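# Encircle two cubes and two parallels with a rope loop

## Task

Using the two arms, arrange the rope flat on the table as a loop that is either closed or has an opening no wider than about a finger, so that both aluminium cubes and both steel parallels lie within it. The result must hold on its own: if the loop or the objects only stay in place because the robot is holding them, it is not done.

## Robot and tools

Robot: two identical six-joint arms with parallel-jaw grippers, named left_arm and right_arm; the names do not refer to image sides. They face each other across the table. left_arm's base is at (-0.101, +0.504, +0.136) m and right_arm's at (-0.067, -0.445, +0.132) m.

Frame: one shared scene frame. The origin is the table centre, +z is up, and the table surface is at z = +0.020 m. left_arm sits on the +y side. Gripper fingers point along the gripper's +x axis and close along its y axis. end_effector_position is the pinch point between the pads, roughly 3-4 cm short of the fingertips. Reported hand positions can be somewhat wrong, especially at long reach.

Joint order, used in every row and every per-joint list in results: shoulder (joint_1), wrist roll (joint_5), wrist pitch (joint_3), wrist yaw (joint_4), elbow (joint_2), waist (joint_0). Stated ranges in rad: waist -3.054 to 3.054, shoulder 0.000 to 3.142, elbow 0.000 to 2.356, wrist pitch -1.571 to 1.571, wrist yaw -1.571 to 1.571, wrist roll -3.142 to 3.142. True ends may sit up to 0.010 rad either way.

Row layout: always 14 numbers, each in [-1, 1], covering both arms even if one stays still: left_arm's six joint values in the order above plus its opening, then right_arm's six plus its opening. Joint values are offsets, not poses, scaled so that 1.0 equals 0.9615 rad for waist, shoulder and elbow, 1.713 for wrist pitch, 1.767 for wrist yaw, 1.728 for wrist roll. Opening is absolute: +1 fully open (0.088 m pad gap), empty fingers touch near -0.80, and values down to -1 close no further. Closing from fully open needs at least about 0.5 s.

execute_actions(actions): a list of actions; each action is up to 15 rows, each row lasting one 1/30 s step; if fewer than 15 rows, the final row repeats. Joint offsets in every row are measured from the angles the arm had when that action began (for a call's first action, the last reported angles), not from the previous row. An empty list just returns state and images. Any action asking a joint more than 0.010 rad beyond its range is refused for both arms; a malformed action, or a failing first action, cancels the entire call. A joint pushed to its real end stops there and the result may say "joint sent to its limit"; no such line does not guarantee more room.

move(target, speed, blocking): target is one 14-number row as above; its joint offsets are taken from the Joint positions of the latest result that printed them. All joints follow paths that finish together, so the hand traces a curve. Duration is clamped to 0.5-10 s; speed (0.01 to 2 rad/s, default 0.5) caps the joint with the longest travel. Opening values are applied at the start. No collision avoidance with objects or the other arm. The result adds a "move:" line: the ending (done, off_target, moving, held, fault), limits=held or limits=none, and the joint furthest from target per arm. blocking=false returns after 0.5 s while motion continues; then poll with wait(0) or call stop before sending new motion.

wait(seconds): 0 to 10 s, arms hold their last command. stop(): brakes a running move; fingers continue. zoom_image(camera, region): camera is cam_low, cam_left_wrist or cam_right_wrist (all 504x504); region [x0, y0, x1, y1] in pixels from top-left, at most 504 by 504. read_manual(section): only licence texts. finished_scene(scene): ends the current scene, given its number, irreversibly, and reports success.

Motion limits: each joint's command stays within a lead of its measured angle (0.211 rad for waist, shoulder, elbow; 0.213 wrist pitch; 0.267 wrist yaw; 0.228 wrist roll), and targets are scaled back if they would move the hand over 70 mm from where it is, so big displacements need several actions. Friction can leave joints short, especially for small turns or far reach; check Joint positions after each move and resend the remainder.

Results: the state line gives each gripper's position (m), quat_wxyz and velocities. Joint positions and Joint velocities list each arm's joints then pad gap in metres. Joint targets shows what joints are currently driven toward. grip_measured is the opening on command scale; it may be off by about 1 mm and reads up to 0.061 narrow when squeezing something hard. To hold an object, command about 0.07 below grip_measured (less for a lighter grip). Very thin items (under about 3 mm) get less force. "joint command not followed" means the clearance check altered some joint targets. Joint torques and External joint torques are noisy estimates that include friction and held weight.

Avoid: knocking anything off the table (fails the task), arms colliding or pressing each other, fast or deep pushes into contact, drops and slips. A load reaching a joint's limit (waist 17.4, shoulder 21.6, elbow 21.5, wrist pitch 5.67, wrist yaw 5.65, wrist roll 5.3 N m, held weight included) freezes that arm for 10 s. Holding loads heats motors; MOTOR HOT warns from 50 °C, and at 95 °C the arm is held and may lose power. The robot keeps its last command while you think. Loose objects may occasionally get nudged. Release everything and let it settle before finishing.

Each tool is called after "Call:" by a JSON object that holds its "method" and its "body", one argument or row to a line.

## Session

Call:
{"method": "execute_actions", "body": {
  "actions": []
}}

Scene clock: 0.00 s.
left_arm: end_effector_position=(+0.1457, +0.1154, +0.4079) grip_measured=+0.990 end_effector_quat_wxyz=(+0.975, -0.131, +0.057, -0.170) end_effector_velocity=(-0.001, +0.002, -0.006) end_effector_angular_velocity=(+0.042, +0.008, +0.004) | right_arm: end_effector_position=(+0.2081, -0.3092, +0.2579) grip_measured=+1.000 end_effector_quat_wxyz=(+0.372, +0.819, +0.396, -0.183) end_effector_velocity=(-0.004, +0.001, -0.004) end_effector_angular_velocity=(+0.012, +0.024, +0.010)
Joint names: [shoulder, wrist roll, wrist pitch, wrist yaw, elbow, waist]
Joint positions: left_arm=[ 1.665 -0.365  0.443 -0.906  1.113  0.326  0.088] | right_arm=[ 1.095  2.291 -0.106 -0.303  0.529 -1.214  0.088]
Joint velocities: left_arm=[-0.002  0.007 -0.037 -0.007 -0.002 -0.002 -0.   ] | right_arm=[ 0.002  0.007 -0.007 -0.022 -0.007 -0.002  0.   ]
Joint torques (N m, as the arm reports them, + toward a larger angle): no reading
External joint torques (N m, as the arm's controller estimates them; a push from outside toward a larger angle lowers the number): no reading
Heat: left arm: hottest shoulder 26 °C (+0.0 °C/min); right arm: hottest wrist yaw 26 °C (+0.0 °C/min).
Joint targets: left_arm=[1.665 -0.365 0.443 -0.906 1.113 0.326] | right_arm=[1.095 2.291 -0.106 -0.303 0.529 -1.214]

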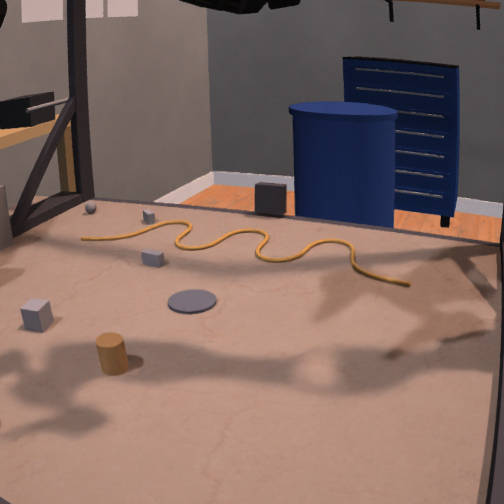

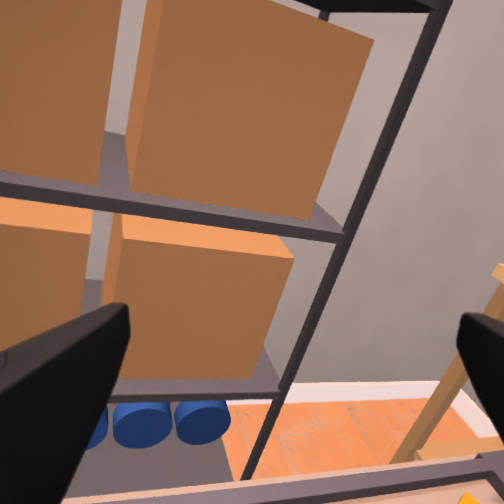

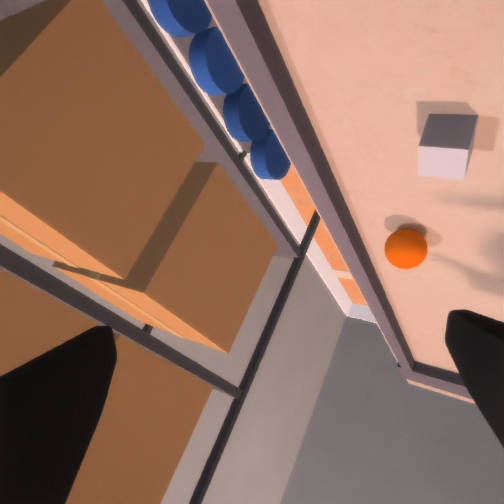

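Call:
{"method": "move", "body": {
  "target": [-0.276,0.211,-0.912,0.513,0.194,0,1,0.317,-1,-0.592,0.171,0.802,0.8,1],
  "speed": 1.2
}}

Call:
{"method": "move", "body": {
  "target": [0,0,0,0,0,-0.7,1,0,-0.326,0,0,0,0.7,1],
  "speed": 1.0
}}

Scene clock: 8.93 s.
left_arm: end_effector_position=(-0.0108, +0.2183, +0.3248) grip_measured=+0.991 end_effector_quat_wxyz=(+0.660, +0.340, +0.469, -0.479) end_effector_velocity=(-0.002, +0.001, -0.001) end_effector_angular_velocity=(+0.003, +0.016, +0.016) | right_arm: end_effector_position=(+0.0734, -0.1824, +0.3254) grip_measured=+1.000 end_effector_quat_wxyz=(+0.757, -0.085, +0.590, +0.268) end_effector_velocity=(-0.003, -0.004, -0.002) end_effector_angular_velocity=(-0.017, +0.014, +0.007)
Joint names: [shoulder, wrist roll, wrist pitch, wrist yaw, elbow, waist]
Joint positions: left_arm=[ 1.407 -0.008 -1.117 -0.002  1.289  0.326  0.088] | right_arm=[ 1.391  0.566 -1.117 -0.005  1.288 -0.448  0.088]
Joint velocities: left_arm=[-0.002 -0.022 -0.007  0.007 -0.002 -0.002  0.   ] | right_arm=[-0.002 -0.007 -0.022 -0.007 -0.002 -0.002  0.   ]
Joint torques (N m, as the arm reports them, + toward a larger angle): left_arm=[-5.4   0.27  0.53  0.09  6.16  0.02] | right_arm=[-4.89 -0.1   0.58  0.14  9.02  0.33]
External joint torques (N m, as the arm's controller estimates them; a push from outside toward a larger angle lowers the number): left_arm=[-0.27  0.27 -0.39  0.1  -0.22  0.04] | right_arm=[ 0.08 -0.1  -0.36  0.12  2.62  0.33]
Heat: left arm: hottest shoulder 28 °C (+13.4 °C/min); right arm: hottest elbow 27 °C (+6.7 °C/min).
Joint targets: left_arm=[1.400 -0.000 -1.119 0.001 1.300 0.326] | right_arm=[1.400 0.563 -1.120 -0.001 1.300 -0.445]
move: off_target (left_arm, right_arm); limits=none; left_arm: farthest joint: the elbow, 0.011 radians from its target (0.186 radians at the start); right_arm: farthest joint: the elbow, 0.012 radians from its target (0.772 radians at the start)

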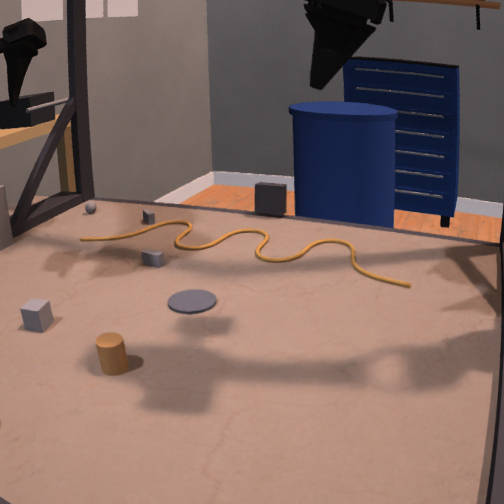

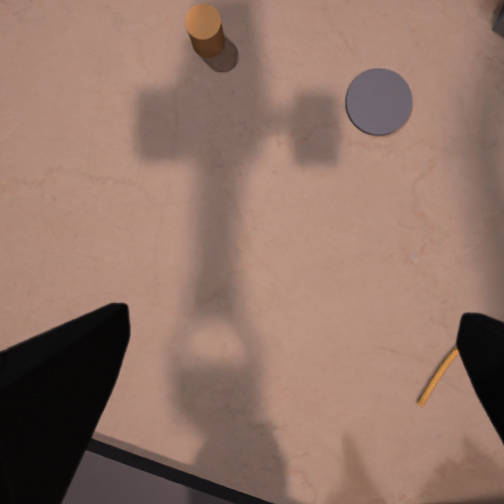

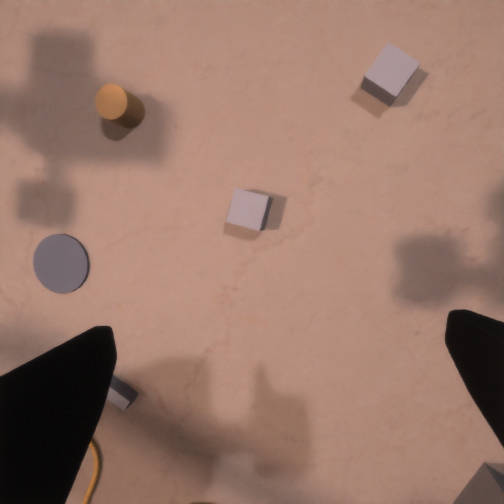

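Scene clock: 10.37 s.
left_arm: end_effector_position=(-0.2078, +0.2238, +0.3248) grip_measured=+0.991 end_effector_quat_wxyz=(+0.465, +0.475, +0.331, -0.670) end_effector_velocity=(+0.004, +0.004, -0.002) end_effector_angular_velocity=(+0.016, -0.020, +0.026) | right_arm: end_effector_position=(-0.1199, -0.1519, +0.3254) grip_measured=+1.000 end_effector_quat_wxyz=(+0.526, -0.437, +0.370, +0.629) end_effector_velocity=(-0.002, -0.003, -0.001) end_effector_angular_velocity=(-0.011, +0.022, -0.002)
Joint names: [shoulder, wrist roll, wrist pitch, wrist yaw, elbow, waist]
Joint positions: left_arm=[ 1.407 -0.008 -1.117 -0.002  1.289 -0.344  0.088] | right_arm=[ 1.391  0.006 -1.117 -0.004  1.288  0.222  0.088]
Joint velocities: left_arm=[-0.002 -0.022 -0.022 -0.022 -0.002 -0.002  0.   ] | right_arm=[-0.002  0.007 -0.007 -0.022 -0.002 -0.002  0.   ]
Joint torques (N m, as the arm reports them, + toward a larger angle): left_arm=[-4.49  0.01  0.67 -0.03  5.   -0.27] | right_arm=[-6.07 -0.11  0.8  -0.02  7.43  0.26]
External joint torques (N m, as the arm's controller estimates them; a push from outside toward a larger angle lowers the number): left_arm=[ 0.64  0.01 -0.24 -0.01 -1.36 -0.3 ] | right_arm=[-1.07 -0.12 -0.15 -0.01  1.02  0.28]
Heat: left arm: hottest shoulder 28 °C (+11.6 °C/min); right arm: hottest elbow 27 °C (+5.8 °C/min).
Joint targets: left_arm=[1.407 -0.008 -1.117 -0.002 1.289 -0.347] | right_arm=[1.391 0.003 -1.117 -0.004 1.288 0.225]
move: done; limits=none; left_arm: farthest joint: the waist, 0.003 radians from its target (0.673 radians at the start); right_arm: farthest joint: the waist, 0.003 radians from its target (0.673 radians at the start)

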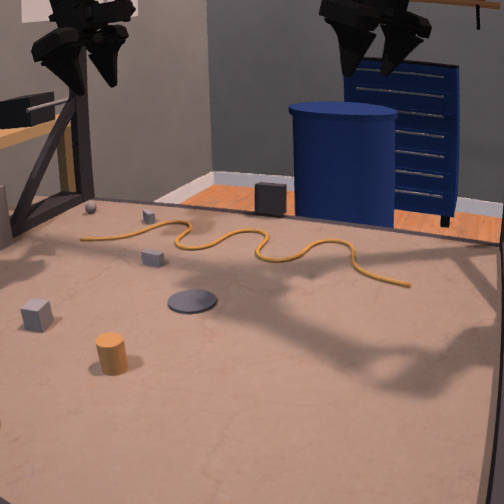

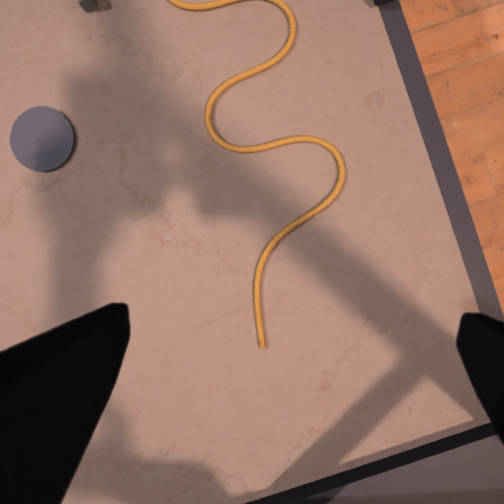

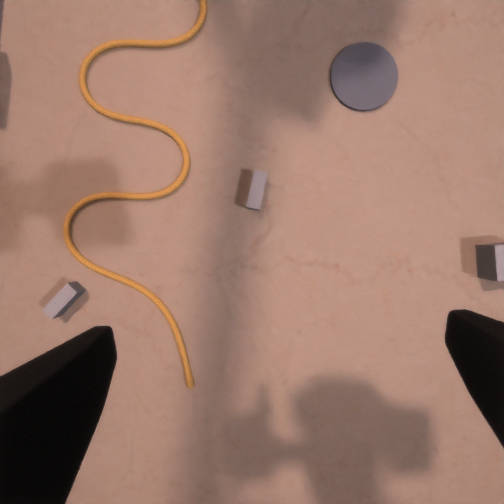

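Call:
{"method": "move", "body": {
  "target": [1,-0.905,0.106,0,0.603,0.327,0,0.327,0,0.319,0,-0.606,0.33,0.2],
  "speed": 1.0
}}

Scene clock: 25.33 s.
left_arm: end_effector_position=(-0.1254, +0.0232, +0.1481) grip_measured=+0.004 end_effector_quat_wxyz=(+0.705, -0.030, +0.706, -0.070) end_effector_velocity=(+0.000, -0.001, +0.001) end_effector_angular_velocity=(-0.007, +0.011, +0.023) | right_arm: end_effector_position=(-0.1823, -0.2304, +0.1098) grip_measured=+0.203 end_effector_quat_wxyz=(+0.367, -0.599, +0.363, +0.612) end_effector_velocity=(+0.001, -0.003, +0.000) end_effector_angular_velocity=(-0.010, +0.003, -0.010)
Joint names: [shoulder, wrist roll, wrist pitch, wrist yaw, elbow, waist]
Joint positions: left_arm=[ 2.352 -1.564 -0.936 -0.002  1.859 -0.031  0.039] | right_arm=[ 1.695  0.005 -0.573 -0.004  0.717  0.536  0.049]
Joint velocities: left_arm=[-0.002 -0.022  0.007  0.007 -0.002  0.002  0.   ] | right_arm=[-0.007  0.007 -0.007 -0.007 -0.007 -0.002 -0.   ]
Joint torques (N m, as the arm reports them, + toward a larger angle): left_arm=[-8.54 -0.24  0.37 -0.07  5.56  0.13] | right_arm=[-5.27 -0.01  0.4  -0.02  3.43  0.35]
External joint torques (N m, as the arm's controller estimates them; a push from outside toward a larger angle lowers the number): left_arm=[ 2.78 -0.25 -0.17  0.   -0.34  0.07] | right_arm=[ 0.24 -0.01  0.03 -0.01 -1.08  0.36]
Heat: left arm: hottest shoulder 29 °C (+7.1 °C/min); right arm: hottest elbow 28 °C (+4.7 °C/min).
Joint targets: left_arm=[2.369 -1.571 -0.935 -0.002 1.869 -0.030] | right_arm=[1.705 0.005 -0.570 -0.004 0.706 0.539]
move: off_target (left_arm, right_arm); limits=none; left_arm: farthest joint: the shoulder, 0.017 radians from its target (0.961 radians at the start); right_arm: farthest joint: the elbow, 0.011 radians from its target (0.583 radians at the start)

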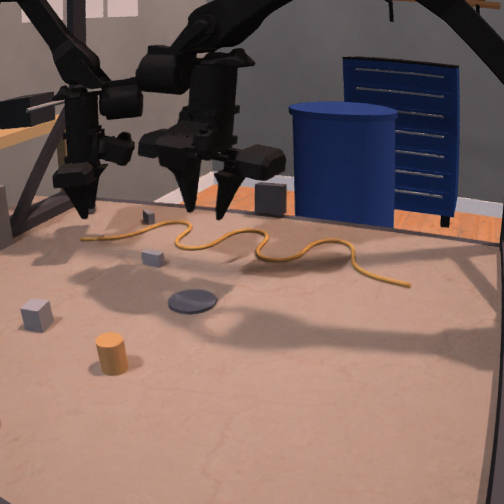

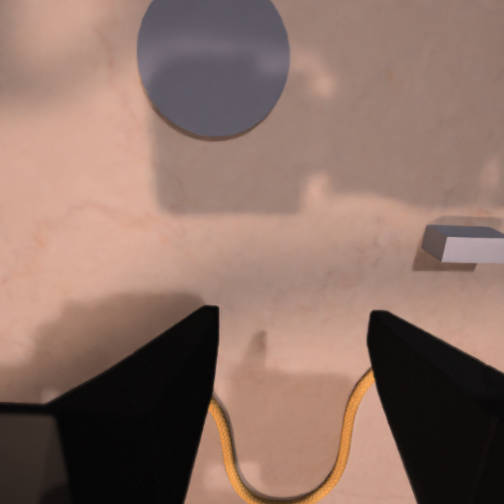

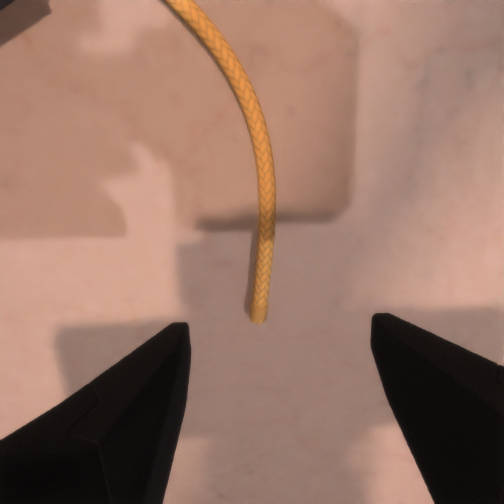

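Call:
{"method": "move", "body": {
  "target": [0.235,0,0.017,0,0.058,0,0,0.208,0,0.132,0,-0.064,0,0.2],
  "speed": 0.3
}}

Scene clock: 30.10 s.
left_arm: end_effector_position=(-0.1250, +0.0310, +0.0645) grip_measured=+0.004 end_effector_quat_wxyz=(+0.707, +0.018, +0.706, -0.023) end_effector_velocity=(-0.002, +0.004, -0.001) end_effector_angular_velocity=(+0.013, +0.007, +0.005) | right_arm: end_effector_position=(-0.1813, -0.2322, +0.0597) grip_measured=+0.203 end_effector_quat_wxyz=(+0.364, -0.605, +0.367, +0.606) end_effector_velocity=(+0.001, +0.000, +0.001) end_effector_angular_velocity=(-0.006, +0.005, +0.015)
Joint names: [shoulder, wrist roll, wrist pitch, wrist yaw, elbow, waist]
Joint positions: left_arm=[ 2.561 -1.564 -0.908 -0.002  1.906 -0.031  0.039] | right_arm=[ 1.882  0.005 -0.354 -0.004  0.664  0.536  0.049]
Joint velocities: left_arm=[-0.002 -0.007 -0.007  0.007 -0.007 -0.002  0.   ] | right_arm=[-0.002 -0.022 -0.007 -0.007  0.002 -0.007 -0.   ]
Joint torques (N m, as the arm reports them, + toward a larger angle): left_arm=[-9.04  0.02  0.15 -0.07  5.    0.03] | right_arm=[-5.3  -0.01  0.67 -0.01  2.56  0.05]
External joint torques (N m, as the arm's controller estimates them; a push from outside toward a larger angle lowers the number): left_arm=[ 2.69  0.02 -0.12 -0.02 -0.29  0.14] | right_arm=[ 0.61 -0.01  0.32  0.   -0.98  0.07]
Heat: left arm: hottest shoulder 30 °C (+8.0 °C/min); right arm: hottest elbow 28 °C (+4.0 °C/min).
Joint targets: left_arm=[2.578 -1.564 -0.907 -0.002 1.915 -0.031] | right_arm=[1.895 0.005 -0.347 -0.004 0.655 0.536]
move: off_target (left_arm, right_arm); limits=none; left_arm: farthest joint: the shoulder, 0.017 radians from its target (0.226 radians at the start); right_arm: farthest joint: the shoulder, 0.013 radians from its target (0.200 radians at the start)

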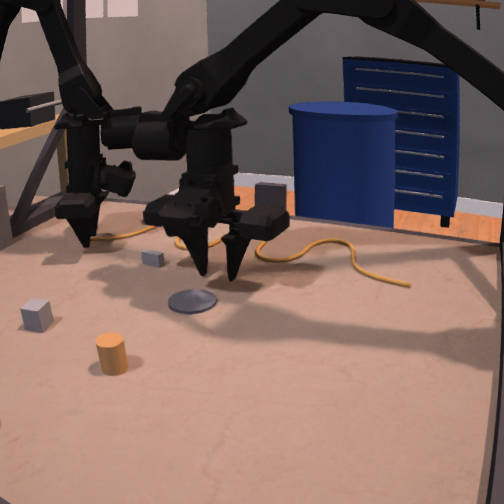

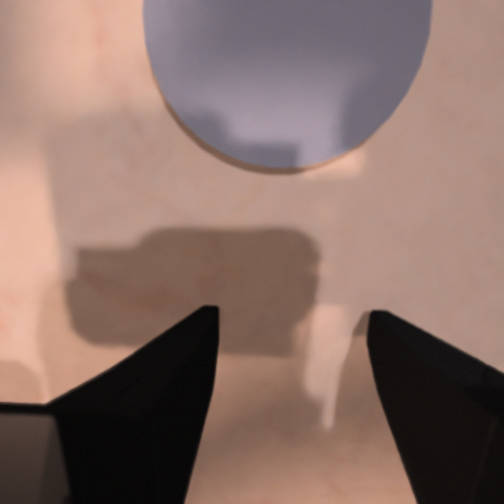

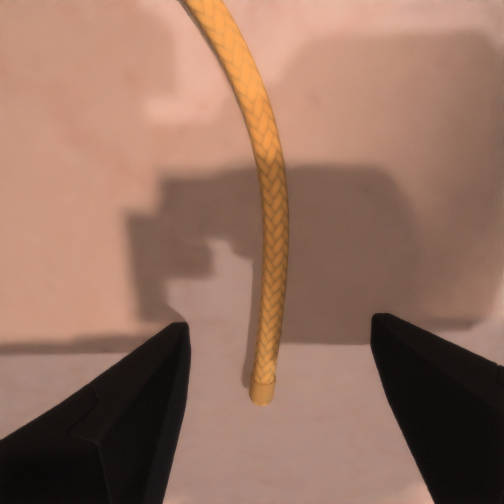

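Lower both slightly, then grip and sweep.

Call:
{"method": "execute_actions", "body": {
  "actions": [
    [[0.032,0,0,0,0,0,0,0.026,0,0.01,0,0,0,0.2]],
    [[0.0,0,0,0,0,0,0,0,0,0,0,0,0,-1]]
  ]
}}

Call:
{"method": "move", "body": {
  "target": [0,0,0,0,0,0.4,0,-0.07,0,-0.04,0,0,0,-1],
  "speed": 0.25
}}

Scene clock: 33.57 s.
left_arm: end_effector_position=(-0.1250, +0.0320, +0.0611) grip_measured=+0.003 end_effector_quat_wxyz=(+0.707, +0.020, +0.706, -0.020) end_effector_velocity=(-0.002, -0.000, -0.002) end_effector_angular_velocity=(-0.002, +0.007, -0.010) | right_arm: end_effector_position=(-0.1811, -0.2312, +0.0599) grip_measured=-0.732 end_effector_quat_wxyz=(+0.366, -0.604, +0.365, +0.606) end_effector_velocity=(+0.001, -0.006, +0.000) end_effector_angular_velocity=(-0.023, -0.004, +0.010)
Joint names: [shoulder, wrist roll, wrist pitch, wrist yaw, elbow, waist]
Joint positions: left_arm=[ 2.569 -1.564 -0.907 -0.002  1.906 -0.031  0.039] | right_arm=[ 1.881  0.005 -0.351 -0.     0.664  0.535  0.003]
Joint velocities: left_arm=[ 0.002  0.007  0.007  0.007 -0.002 -0.002 -0.   ] | right_arm=[-0.002 -0.007 -0.022 -0.007 -0.002  0.002  0.   ]
Joint torques (N m, as the arm reports them, + toward a larger angle): left_arm=[-11.08   0.01   0.08  -0.07   4.05   0.02] | right_arm=[-6.61 -0.02  0.15 -0.13  3.82  0.1 ]
External joint torques (N m, as the arm's controller estimates them; a push from outside toward a larger angle lowers the number): left_arm=[ 0.72  0.   -0.21 -0.01 -1.29  0.05] | right_arm=[-0.7  -0.01 -0.19 -0.13  0.31  0.09]
External joint torques at the end of the 1st action: left_arm=[ 3.57  0.01 -0.3  -0.01 -1.29  0.02] | right_arm=[ 1.73 -0.02  0.91 -0.02  0.24  0.06]
Heat: left arm: hottest shoulder 31 °C (+8.9 °C/min); right arm: hottest elbow 28 °C (+3.6 °C/min).
Joint targets: left_arm=[2.569 -1.564 -0.907 -0.002 1.906 -0.031] | right_arm=[1.884 0.005 -0.352 -0.004 0.664 0.536]

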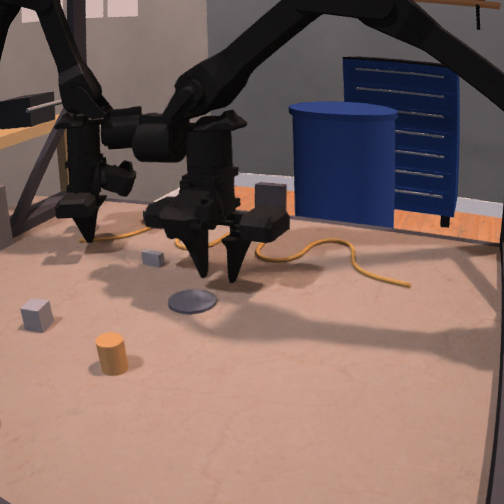

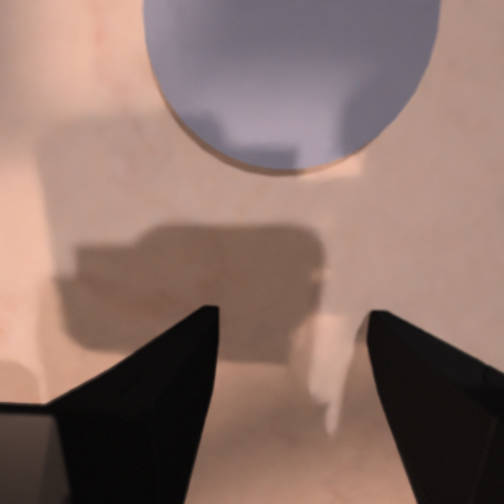

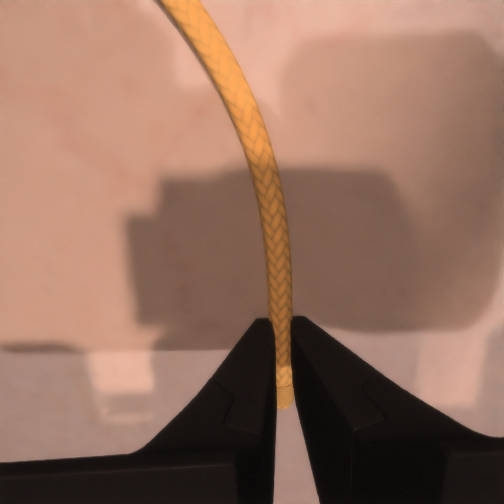

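Scene clock: 35.53 s.
left_arm: end_effector_position=(+0.0508, +0.0567, +0.0611) grip_measured=+0.003 end_effector_quat_wxyz=(-0.697, +0.114, -0.699, -0.113) end_effector_velocity=(-0.002, +0.006, -0.001) end_effector_angular_velocity=(+0.028, +0.002, +0.020) | right_arm: end_effector_position=(-0.1791, -0.2349, +0.0732) grip_measured=-0.732 end_effector_quat_wxyz=(+0.365, -0.606, +0.366, +0.605) end_effector_velocity=(+0.001, +0.002, +0.000) end_effector_angular_velocity=(+0.010, -0.003, +0.020)
Joint names: [shoulder, wrist roll, wrist pitch, wrist yaw, elbow, waist]
Joint positions: left_arm=[ 2.569 -1.564 -0.907  0.004  1.906  0.349  0.039] | right_arm=[ 1.821  0.005 -0.417 -0.     0.664  0.535  0.003]
Joint velocities: left_arm=[-0.002 -0.022 -0.022 -0.007 -0.007 -0.002 -0.   ] | right_arm=[-0.002 -0.022  0.007  0.007 -0.002 -0.002 -0.   ]
Joint torques (N m, as the arm reports them, + toward a larger angle): left_arm=[-11.1    0.01   0.08  -0.25   4.05   0.49] | right_arm=[-7.54 -0.01  0.03 -0.02  4.08  0.07]
External joint torques (N m, as the arm's controller estimates them; a push from outside toward a larger angle lowers the number): left_arm=[ 0.7   0.01 -0.18 -0.2  -1.26  0.58] | right_arm=[-1.81 -0.01 -0.31 -0.01  0.3   0.08]
Heat: left arm: hottest shoulder 32 °C (+10.1 °C/min); right arm: hottest elbow 28 °C (+3.4 °C/min).
Joint targets: left_arm=[2.569 -1.564 -0.907 -0.001 1.906 0.354] | right_arm=[1.814 0.005 -0.420 -0.000 0.664 0.535]
move: done; limits=none; left_arm: farthest joint: the wrist yaw, 0.006 radians from its target (0.000 radians at the start); right_arm: farthest joint: the shoulder, 0.007 radians from its target (0.067 radians at the start)

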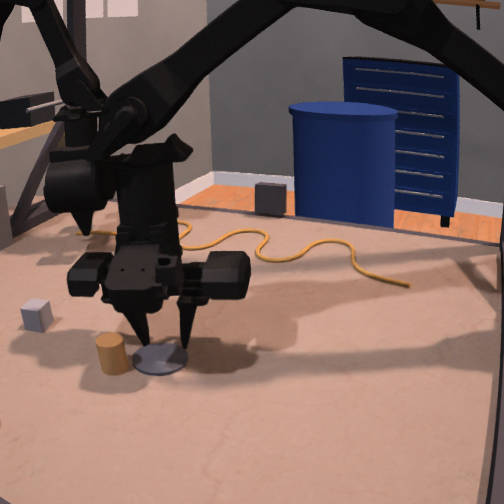

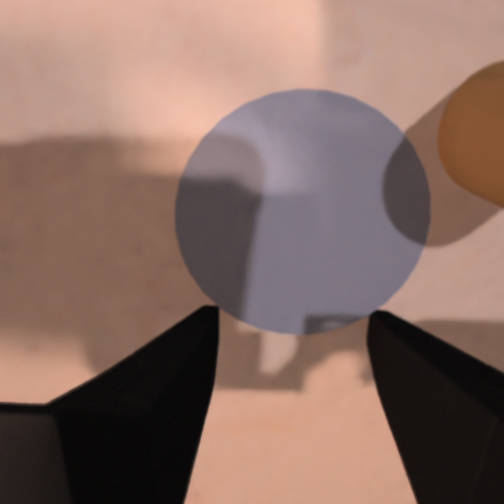

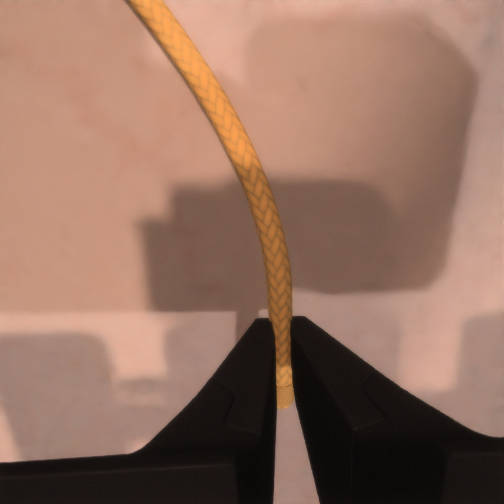

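Call:
{"method": "move", "body": {
  "target": [-0.25,0,0,0,-0.15,-0.03,0,0,-0.4,0,0,0,-0.2,-1],
  "speed": 0.7
}}

Call:
{"method": "move", "body": {
  "target": [-0.565,0.905,0.18,0,-0.985,-0.69,0.2,0,-0.65,0,0,0,-0.46,-1],
  "speed": 0.9
}}

Scene clock: 42.33 s.
left_arm: end_effector_position=(+0.0363, +0.0607, +0.1311) grip_measured=+0.003 end_effector_quat_wxyz=(-0.703, +0.138, -0.695, -0.070) end_effector_velocity=(-0.001, +0.003, -0.001) end_effector_angular_velocity=(+0.014, -0.003, +0.006) | right_arm: end_effector_position=(-0.1376, -0.2175, +0.0733) grip_measured=-0.732 end_effector_quat_wxyz=(+0.204, -0.677, +0.205, +0.676) end_effector_velocity=(+0.002, -0.005, +0.000) end_effector_angular_velocity=(-0.023, +0.001, -0.000)
Joint names: [shoulder, wrist roll, wrist pitch, wrist yaw, elbow, waist]
Joint positions: left_arm=[ 2.341 -1.564 -0.907  0.004  1.774  0.322  0.039] | right_arm=[ 1.82  -0.683 -0.417 -0.     0.664  0.346  0.003]
Joint velocities: left_arm=[-0.002 -0.007 -0.007 -0.007 -0.007 -0.002 -0.   ] | right_arm=[-0.002 -0.007 -0.022 -0.007 -0.002 -0.007 -0.   ]
Joint torques (N m, as the arm reports them, + toward a larger angle): left_arm=[-11.89   0.01   0.23  -0.06   3.04  -0.21] | right_arm=[-6.68 -0.11  0.19 -0.05  4.05 -0.23]
External joint torques (N m, as the arm's controller estimates them; a push from outside toward a larger angle lowers the number): left_arm=[-0.86  0.01 -0.21 -0.01 -2.63 -0.13] | right_arm=[-1.   -0.11 -0.12 -0.01  0.33 -0.2 ]
Heat: left arm: hottest shoulder 35 °C (+12.8 °C/min); right arm: hottest elbow 28 °C (+2.8 °C/min).
Joint targets: left_arm=[2.329 -1.564 -0.907 0.004 1.761 0.320] | right_arm=[1.820 -0.686 -0.417 -0.000 0.664 0.343]
move: off_target (left_arm); limits=none; left_arm: farthest joint: the shoulder, 0.012 radians from its target (0.240 radians at the start); right_arm: farthest joint: the waist, 0.004 radians from its target (0.193 radians at the start)

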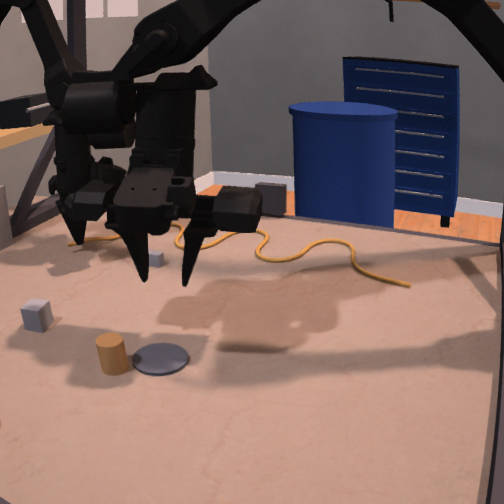

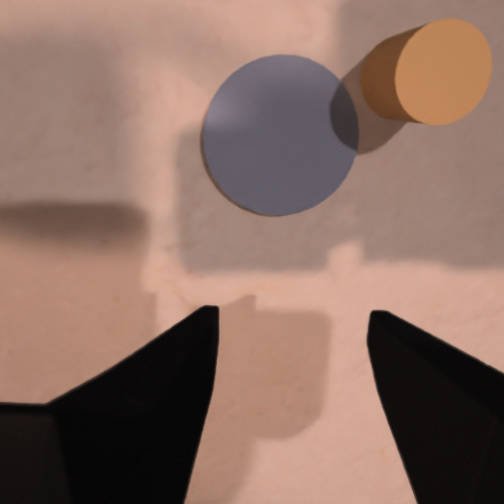

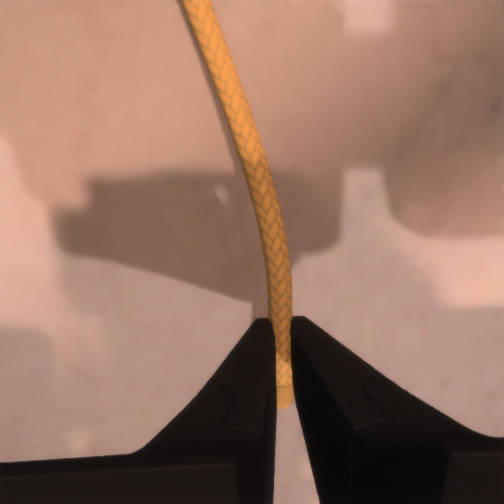

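Scene clock: 44.83 s.
left_arm: end_effector_position=(-0.1968, +0.2506, +0.1103) grip_measured=+0.197 end_effector_quat_wxyz=(+0.405, +0.578, +0.406, -0.581) end_effector_velocity=(+0.000, +0.002, +0.000) end_effector_angular_velocity=(+0.009, +0.004, -0.005) | right_arm: end_effector_position=(-0.0342, -0.2091, +0.0733) grip_measured=-0.732 end_effector_quat_wxyz=(+0.034, +0.706, +0.033, -0.707) end_effector_velocity=(-0.001, -0.003, -0.001) end_effector_angular_velocity=(-0.011, +0.009, +0.005)
Joint names: [shoulder, wrist roll, wrist pitch, wrist yaw, elbow, waist]
Joint positions: left_arm=[ 1.806 -0.008 -0.6    0.004  0.838 -0.339  0.049] | right_arm=[ 1.82  -1.804 -0.417 -0.     0.664 -0.093  0.003]
Joint velocities: left_arm=[-0.002  0.007 -0.007  0.007 -0.002  0.002 -0.   ] | right_arm=[ 0.002 -0.007 -0.007 -0.007 -0.002 -0.002 -0.   ]
Joint torques (N m, as the arm reports them, + toward a larger angle): left_arm=[-6.74  0.27  0.25  0.    2.28 -0.23] | right_arm=[-6.61 -0.11  0.12 -0.06  3.96 -0.22]
External joint torques (N m, as the arm's controller estimates them; a push from outside toward a larger angle lowers the number): left_arm=[-0.46  0.27 -0.09  0.   -2.21 -0.24] | right_arm=[-1.02 -0.11 -0.14  0.01  0.28 -0.25]
Heat: left arm: hottest shoulder 35 °C (+12.0 °C/min); right arm: hottest elbow 28 °C (+2.7 °C/min).
Joint targets: left_arm=[1.798 -0.000 -0.598 0.004 0.827 -0.341] | right_arm=[1.820 -1.806 -0.417 -0.000 0.664 -0.096]
move: off_target (left_arm); limits=none; left_arm: farthest joint: the elbow, 0.011 radians from its target (0.947 radians at the start); right_arm: farthest joint: the waist, 0.003 radians from its target (0.443 radians at the start)

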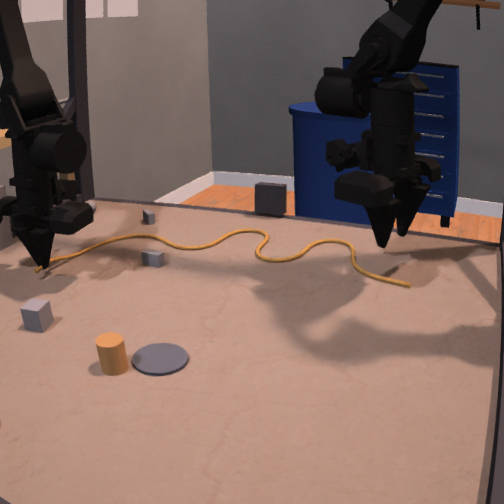

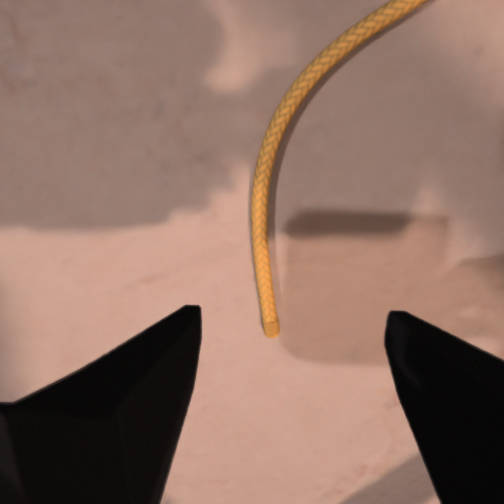

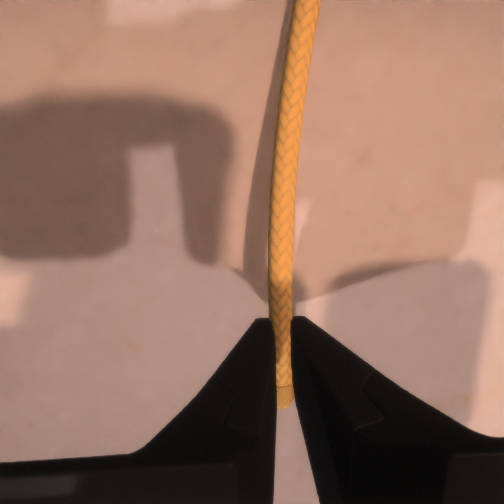

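Call:
{"method": "move", "body": {
  "target": [0.168,0,0.131,0,-0.089,0.015,0.2,0.065,0,0.036,0,0,0,-1],
  "speed": 0.3
}}

Call:
{"method": "execute_actions", "body": {
  "actions": [
    [[0,0,0,0,0,0,-1,0,0,0,0,0,0,0.2]]
  ]
}}

Scene clock: 49.97 s.
left_arm: end_effector_position=(-0.1917, +0.2548, +0.0602) grip_measured=+0.197 end_effector_quat_wxyz=(+0.407, +0.577, +0.410, -0.577) end_effector_velocity=(-0.001, -0.001, -0.002) end_effector_angular_velocity=(-0.009, +0.011, +0.024) | right_arm: end_effector_position=(-0.0337, -0.2050, +0.0618) grip_measured=-0.732 end_effector_quat_wxyz=(+0.032, +0.706, +0.035, -0.706) end_effector_velocity=(-0.001, -0.003, -0.001) end_effector_angular_velocity=(-0.011, +0.009, +0.005)
Joint names: [shoulder, wrist roll, wrist pitch, wrist yaw, elbow, waist]
Joint positions: left_arm=[ 1.957 -0.008 -0.377  0.004  0.761 -0.326  0.049] | right_arm=[ 1.872 -1.804 -0.358 -0.     0.664 -0.093  0.003]
Joint velocities: left_arm=[ 0.002 -0.022  0.022  0.007 -0.007  0.002 -0.   ] | right_arm=[ 0.002 -0.007 -0.007 -0.007 -0.002 -0.002  0.   ]
Joint torques (N m, as the arm reports them, + toward a larger angle): left_arm=[-4.48  0.    0.25 -0.01  1.6   0.28] | right_arm=[-5.54 -0.01  0.3  -0.06  3.71  0.06]
External joint torques (N m, as the arm's controller estimates them; a push from outside toward a larger angle lowers the number): left_arm=[ 1.99  0.   -0.1   0.   -1.99  0.27] | right_arm=[ 0.23 -0.01  0.04  0.    0.26  0.03]
Heat: left arm: hottest shoulder 35 °C (+10.8 °C/min); right arm: hottest elbow 28 °C (+2.4 °C/min).
Joint targets: left_arm=[1.968 -0.008 -0.375 0.004 0.752 -0.324] | right_arm=[1.883 -1.804 -0.355 -0.000 0.664 -0.093]
move: off_target (left_arm); limits=none; left_arm: farthest joint: the shoulder, 0.011 radians from its target (0.161 radians at the start); right_arm: farthest joint: the shoulder, 0.010 radians from its target (0.062 radians at the start)

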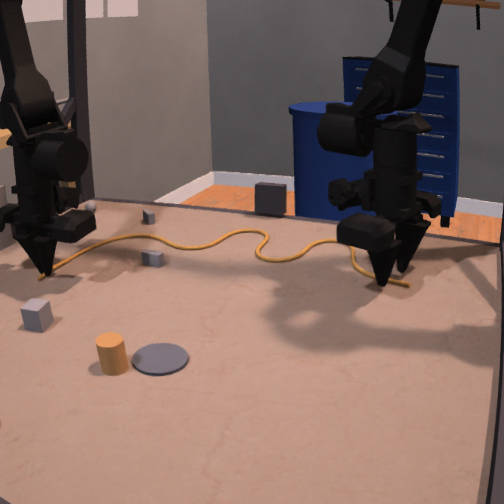

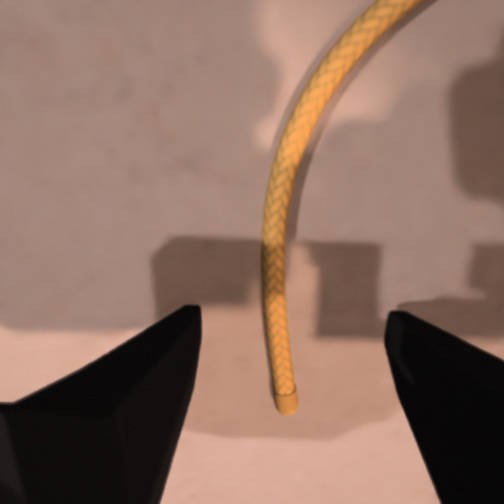

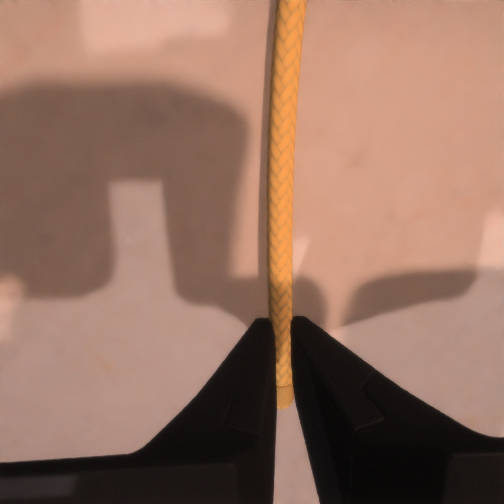

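Scene clock: 50.47 s.
left_arm: end_effector_position=(-0.1921, +0.2539, +0.0610) grip_measured=-0.807 end_effector_quat_wxyz=(+0.408, +0.575, +0.409, -0.579) end_effector_velocity=(-0.001, -0.004, +0.000) end_effector_angular_velocity=(-0.023, +0.001, +0.005) | right_arm: end_effector_position=(-0.0337, -0.2050, +0.0618) grip_measured=+0.184 end_effector_quat_wxyz=(+0.032, +0.706, +0.035, -0.706) end_effector_velocity=(+0.001, -0.002, +0.000) end_effector_angular_velocity=(-0.008, -0.006, +0.020)
Joint names: [shoulder, wrist roll, wrist pitch, wrist yaw, elbow, waist]
Joint positions: left_arm=[ 1.954 -0.008 -0.375  0.004  0.761 -0.326  0.   ] | right_arm=[ 1.872 -1.804 -0.358 -0.     0.664 -0.093  0.048]
Joint velocities: left_arm=[-0.002 -0.007  0.022 -0.007 -0.002 -0.002  0.   ] | right_arm=[-0.002 -0.022 -0.007  0.007 -0.002 -0.002  0.006]
Joint torques (N m, as the arm reports them, + toward a larger angle): left_arm=[-5.53  0.01  0.02 -0.01  2.53  0.02] | right_arm=[-6.81 -0.01  0.13 -0.05  3.71  0.06]
External joint torques (N m, as the arm's controller estimates them; a push from outside toward a larger angle lowers the number): left_arm=[ 0.95  0.01 -0.35  0.   -1.12  0.01] | right_arm=[-1.02 -0.01 -0.12  0.    0.28  0.07]
Heat: left arm: hottest shoulder 35 °C (+10.7 °C/min); right arm: hottest elbow 28 °C (+2.4 °C/min).
Joint targets: left_arm=[1.957 -0.008 -0.377 0.004 0.761 -0.326] | right_arm=[1.872 -1.804 -0.358 -0.000 0.664 -0.093]

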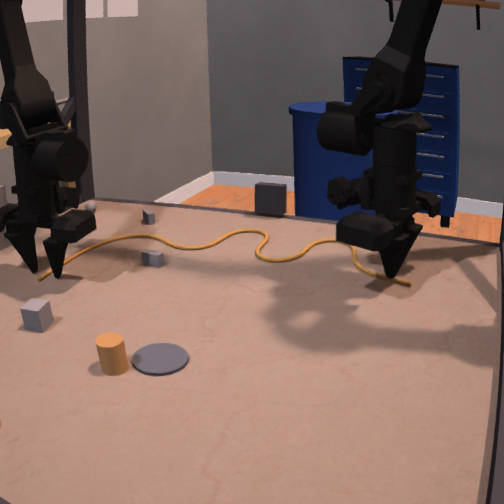

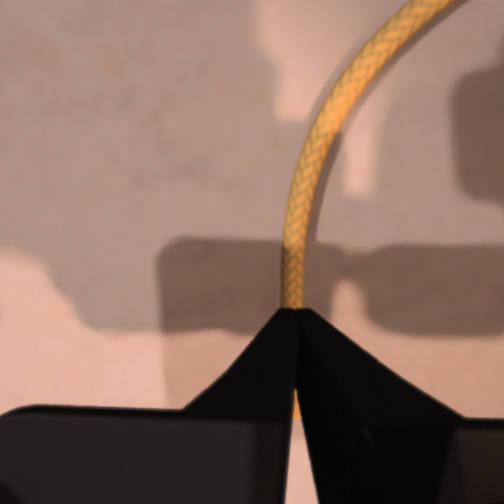

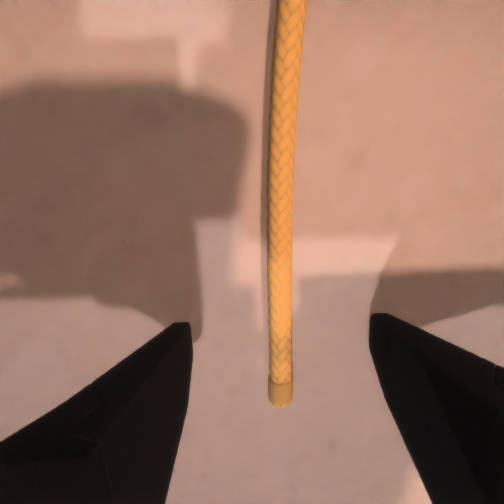

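Missed; go lower. Right lifts meanwhile.

Call:
{"method": "execute_actions", "body": {
  "actions": [
    [[0,0,0,0,0,0,0,-0.07,0,-0.04,0,0,0,0.2]],
    [[0.04,0,0.016,0,0,0,0,-0.07,0,-0.04,0,0,0,0.2]],
    [[0.012,0,0,0,0,0,-1,-0.05,0,-0.03,0,0,0,0.2]]
  ]
}}

Scene clock: 54.70 s.
left_arm: end_effector_position=(-0.1917, +0.2529, +0.0553) grip_measured=-0.760 end_effector_quat_wxyz=(+0.409, +0.576, +0.408, -0.578) end_effector_velocity=(+0.001, +0.002, +0.000) end_effector_angular_velocity=(+0.004, -0.009, +0.005) | right_arm: end_effector_position=(-0.0355, -0.2186, +0.0968) grip_measured=+0.198 end_effector_quat_wxyz=(+0.038, +0.705, +0.029, -0.707) end_effector_velocity=(+0.001, -0.002, +0.001) end_effector_angular_velocity=(-0.003, -0.007, +0.005)
Joint names: [shoulder, wrist roll, wrist pitch, wrist yaw, elbow, waist]
Joint positions: left_arm=[ 1.977 -0.008 -0.352  0.     0.761 -0.326  0.002] | right_arm=[ 1.711 -1.804 -0.536 -0.     0.664 -0.093  0.049]
Joint velocities: left_arm=[-0.002 -0.007 -0.007 -0.007 -0.002 -0.002  0.   ] | right_arm=[-0.007 -0.007 -0.007  0.007 -0.002 -0.002 -0.   ]
Joint torques (N m, as the arm reports them, + toward a larger angle): left_arm=[-4.51  0.01  0.14  0.1   2.51 -0.07] | right_arm=[-6.99 -0.01 -0.08 -0.06  4.52  0.04]
External joint torques (N m, as the arm's controller estimates them; a push from outside toward a larger angle lowers the number): left_arm=[ 2.04  0.01 -0.21  0.11 -0.99 -0.07] | right_arm=[-1.81 -0.01 -0.3  -0.01  0.45  0.06]
External joint torques at the end of the 1st action: left_arm=[ 0.68  0.01 -0.17  0.01 -0.98  0.04] | right_arm=[-1.73 -0.01 -0.29  0.    0.32  0.04]
External joint torques at the end of the 2nd action: left_arm=[ 2.54  0.    0.12  0.02 -1.04  0.01] | right_arm=[-1.71 -0.02 -0.31  0.    0.32  0.05]
Heat: left arm: hottest shoulder 34 °C (+8.8 °C/min); right arm: hottest elbow 28 °C (+2.2 °C/min).
Joint targets: left_arm=[1.989 -0.008 -0.353 0.003 0.761 -0.327] | right_arm=[1.704 -1.804 -0.539 -0.000 0.664 -0.093]

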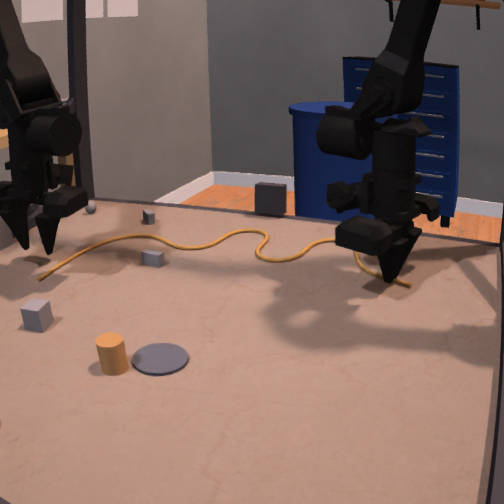

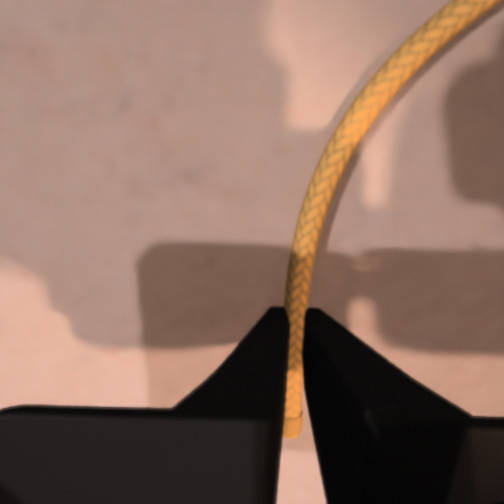

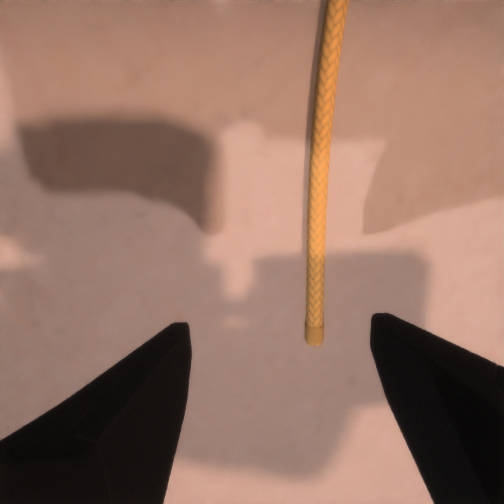

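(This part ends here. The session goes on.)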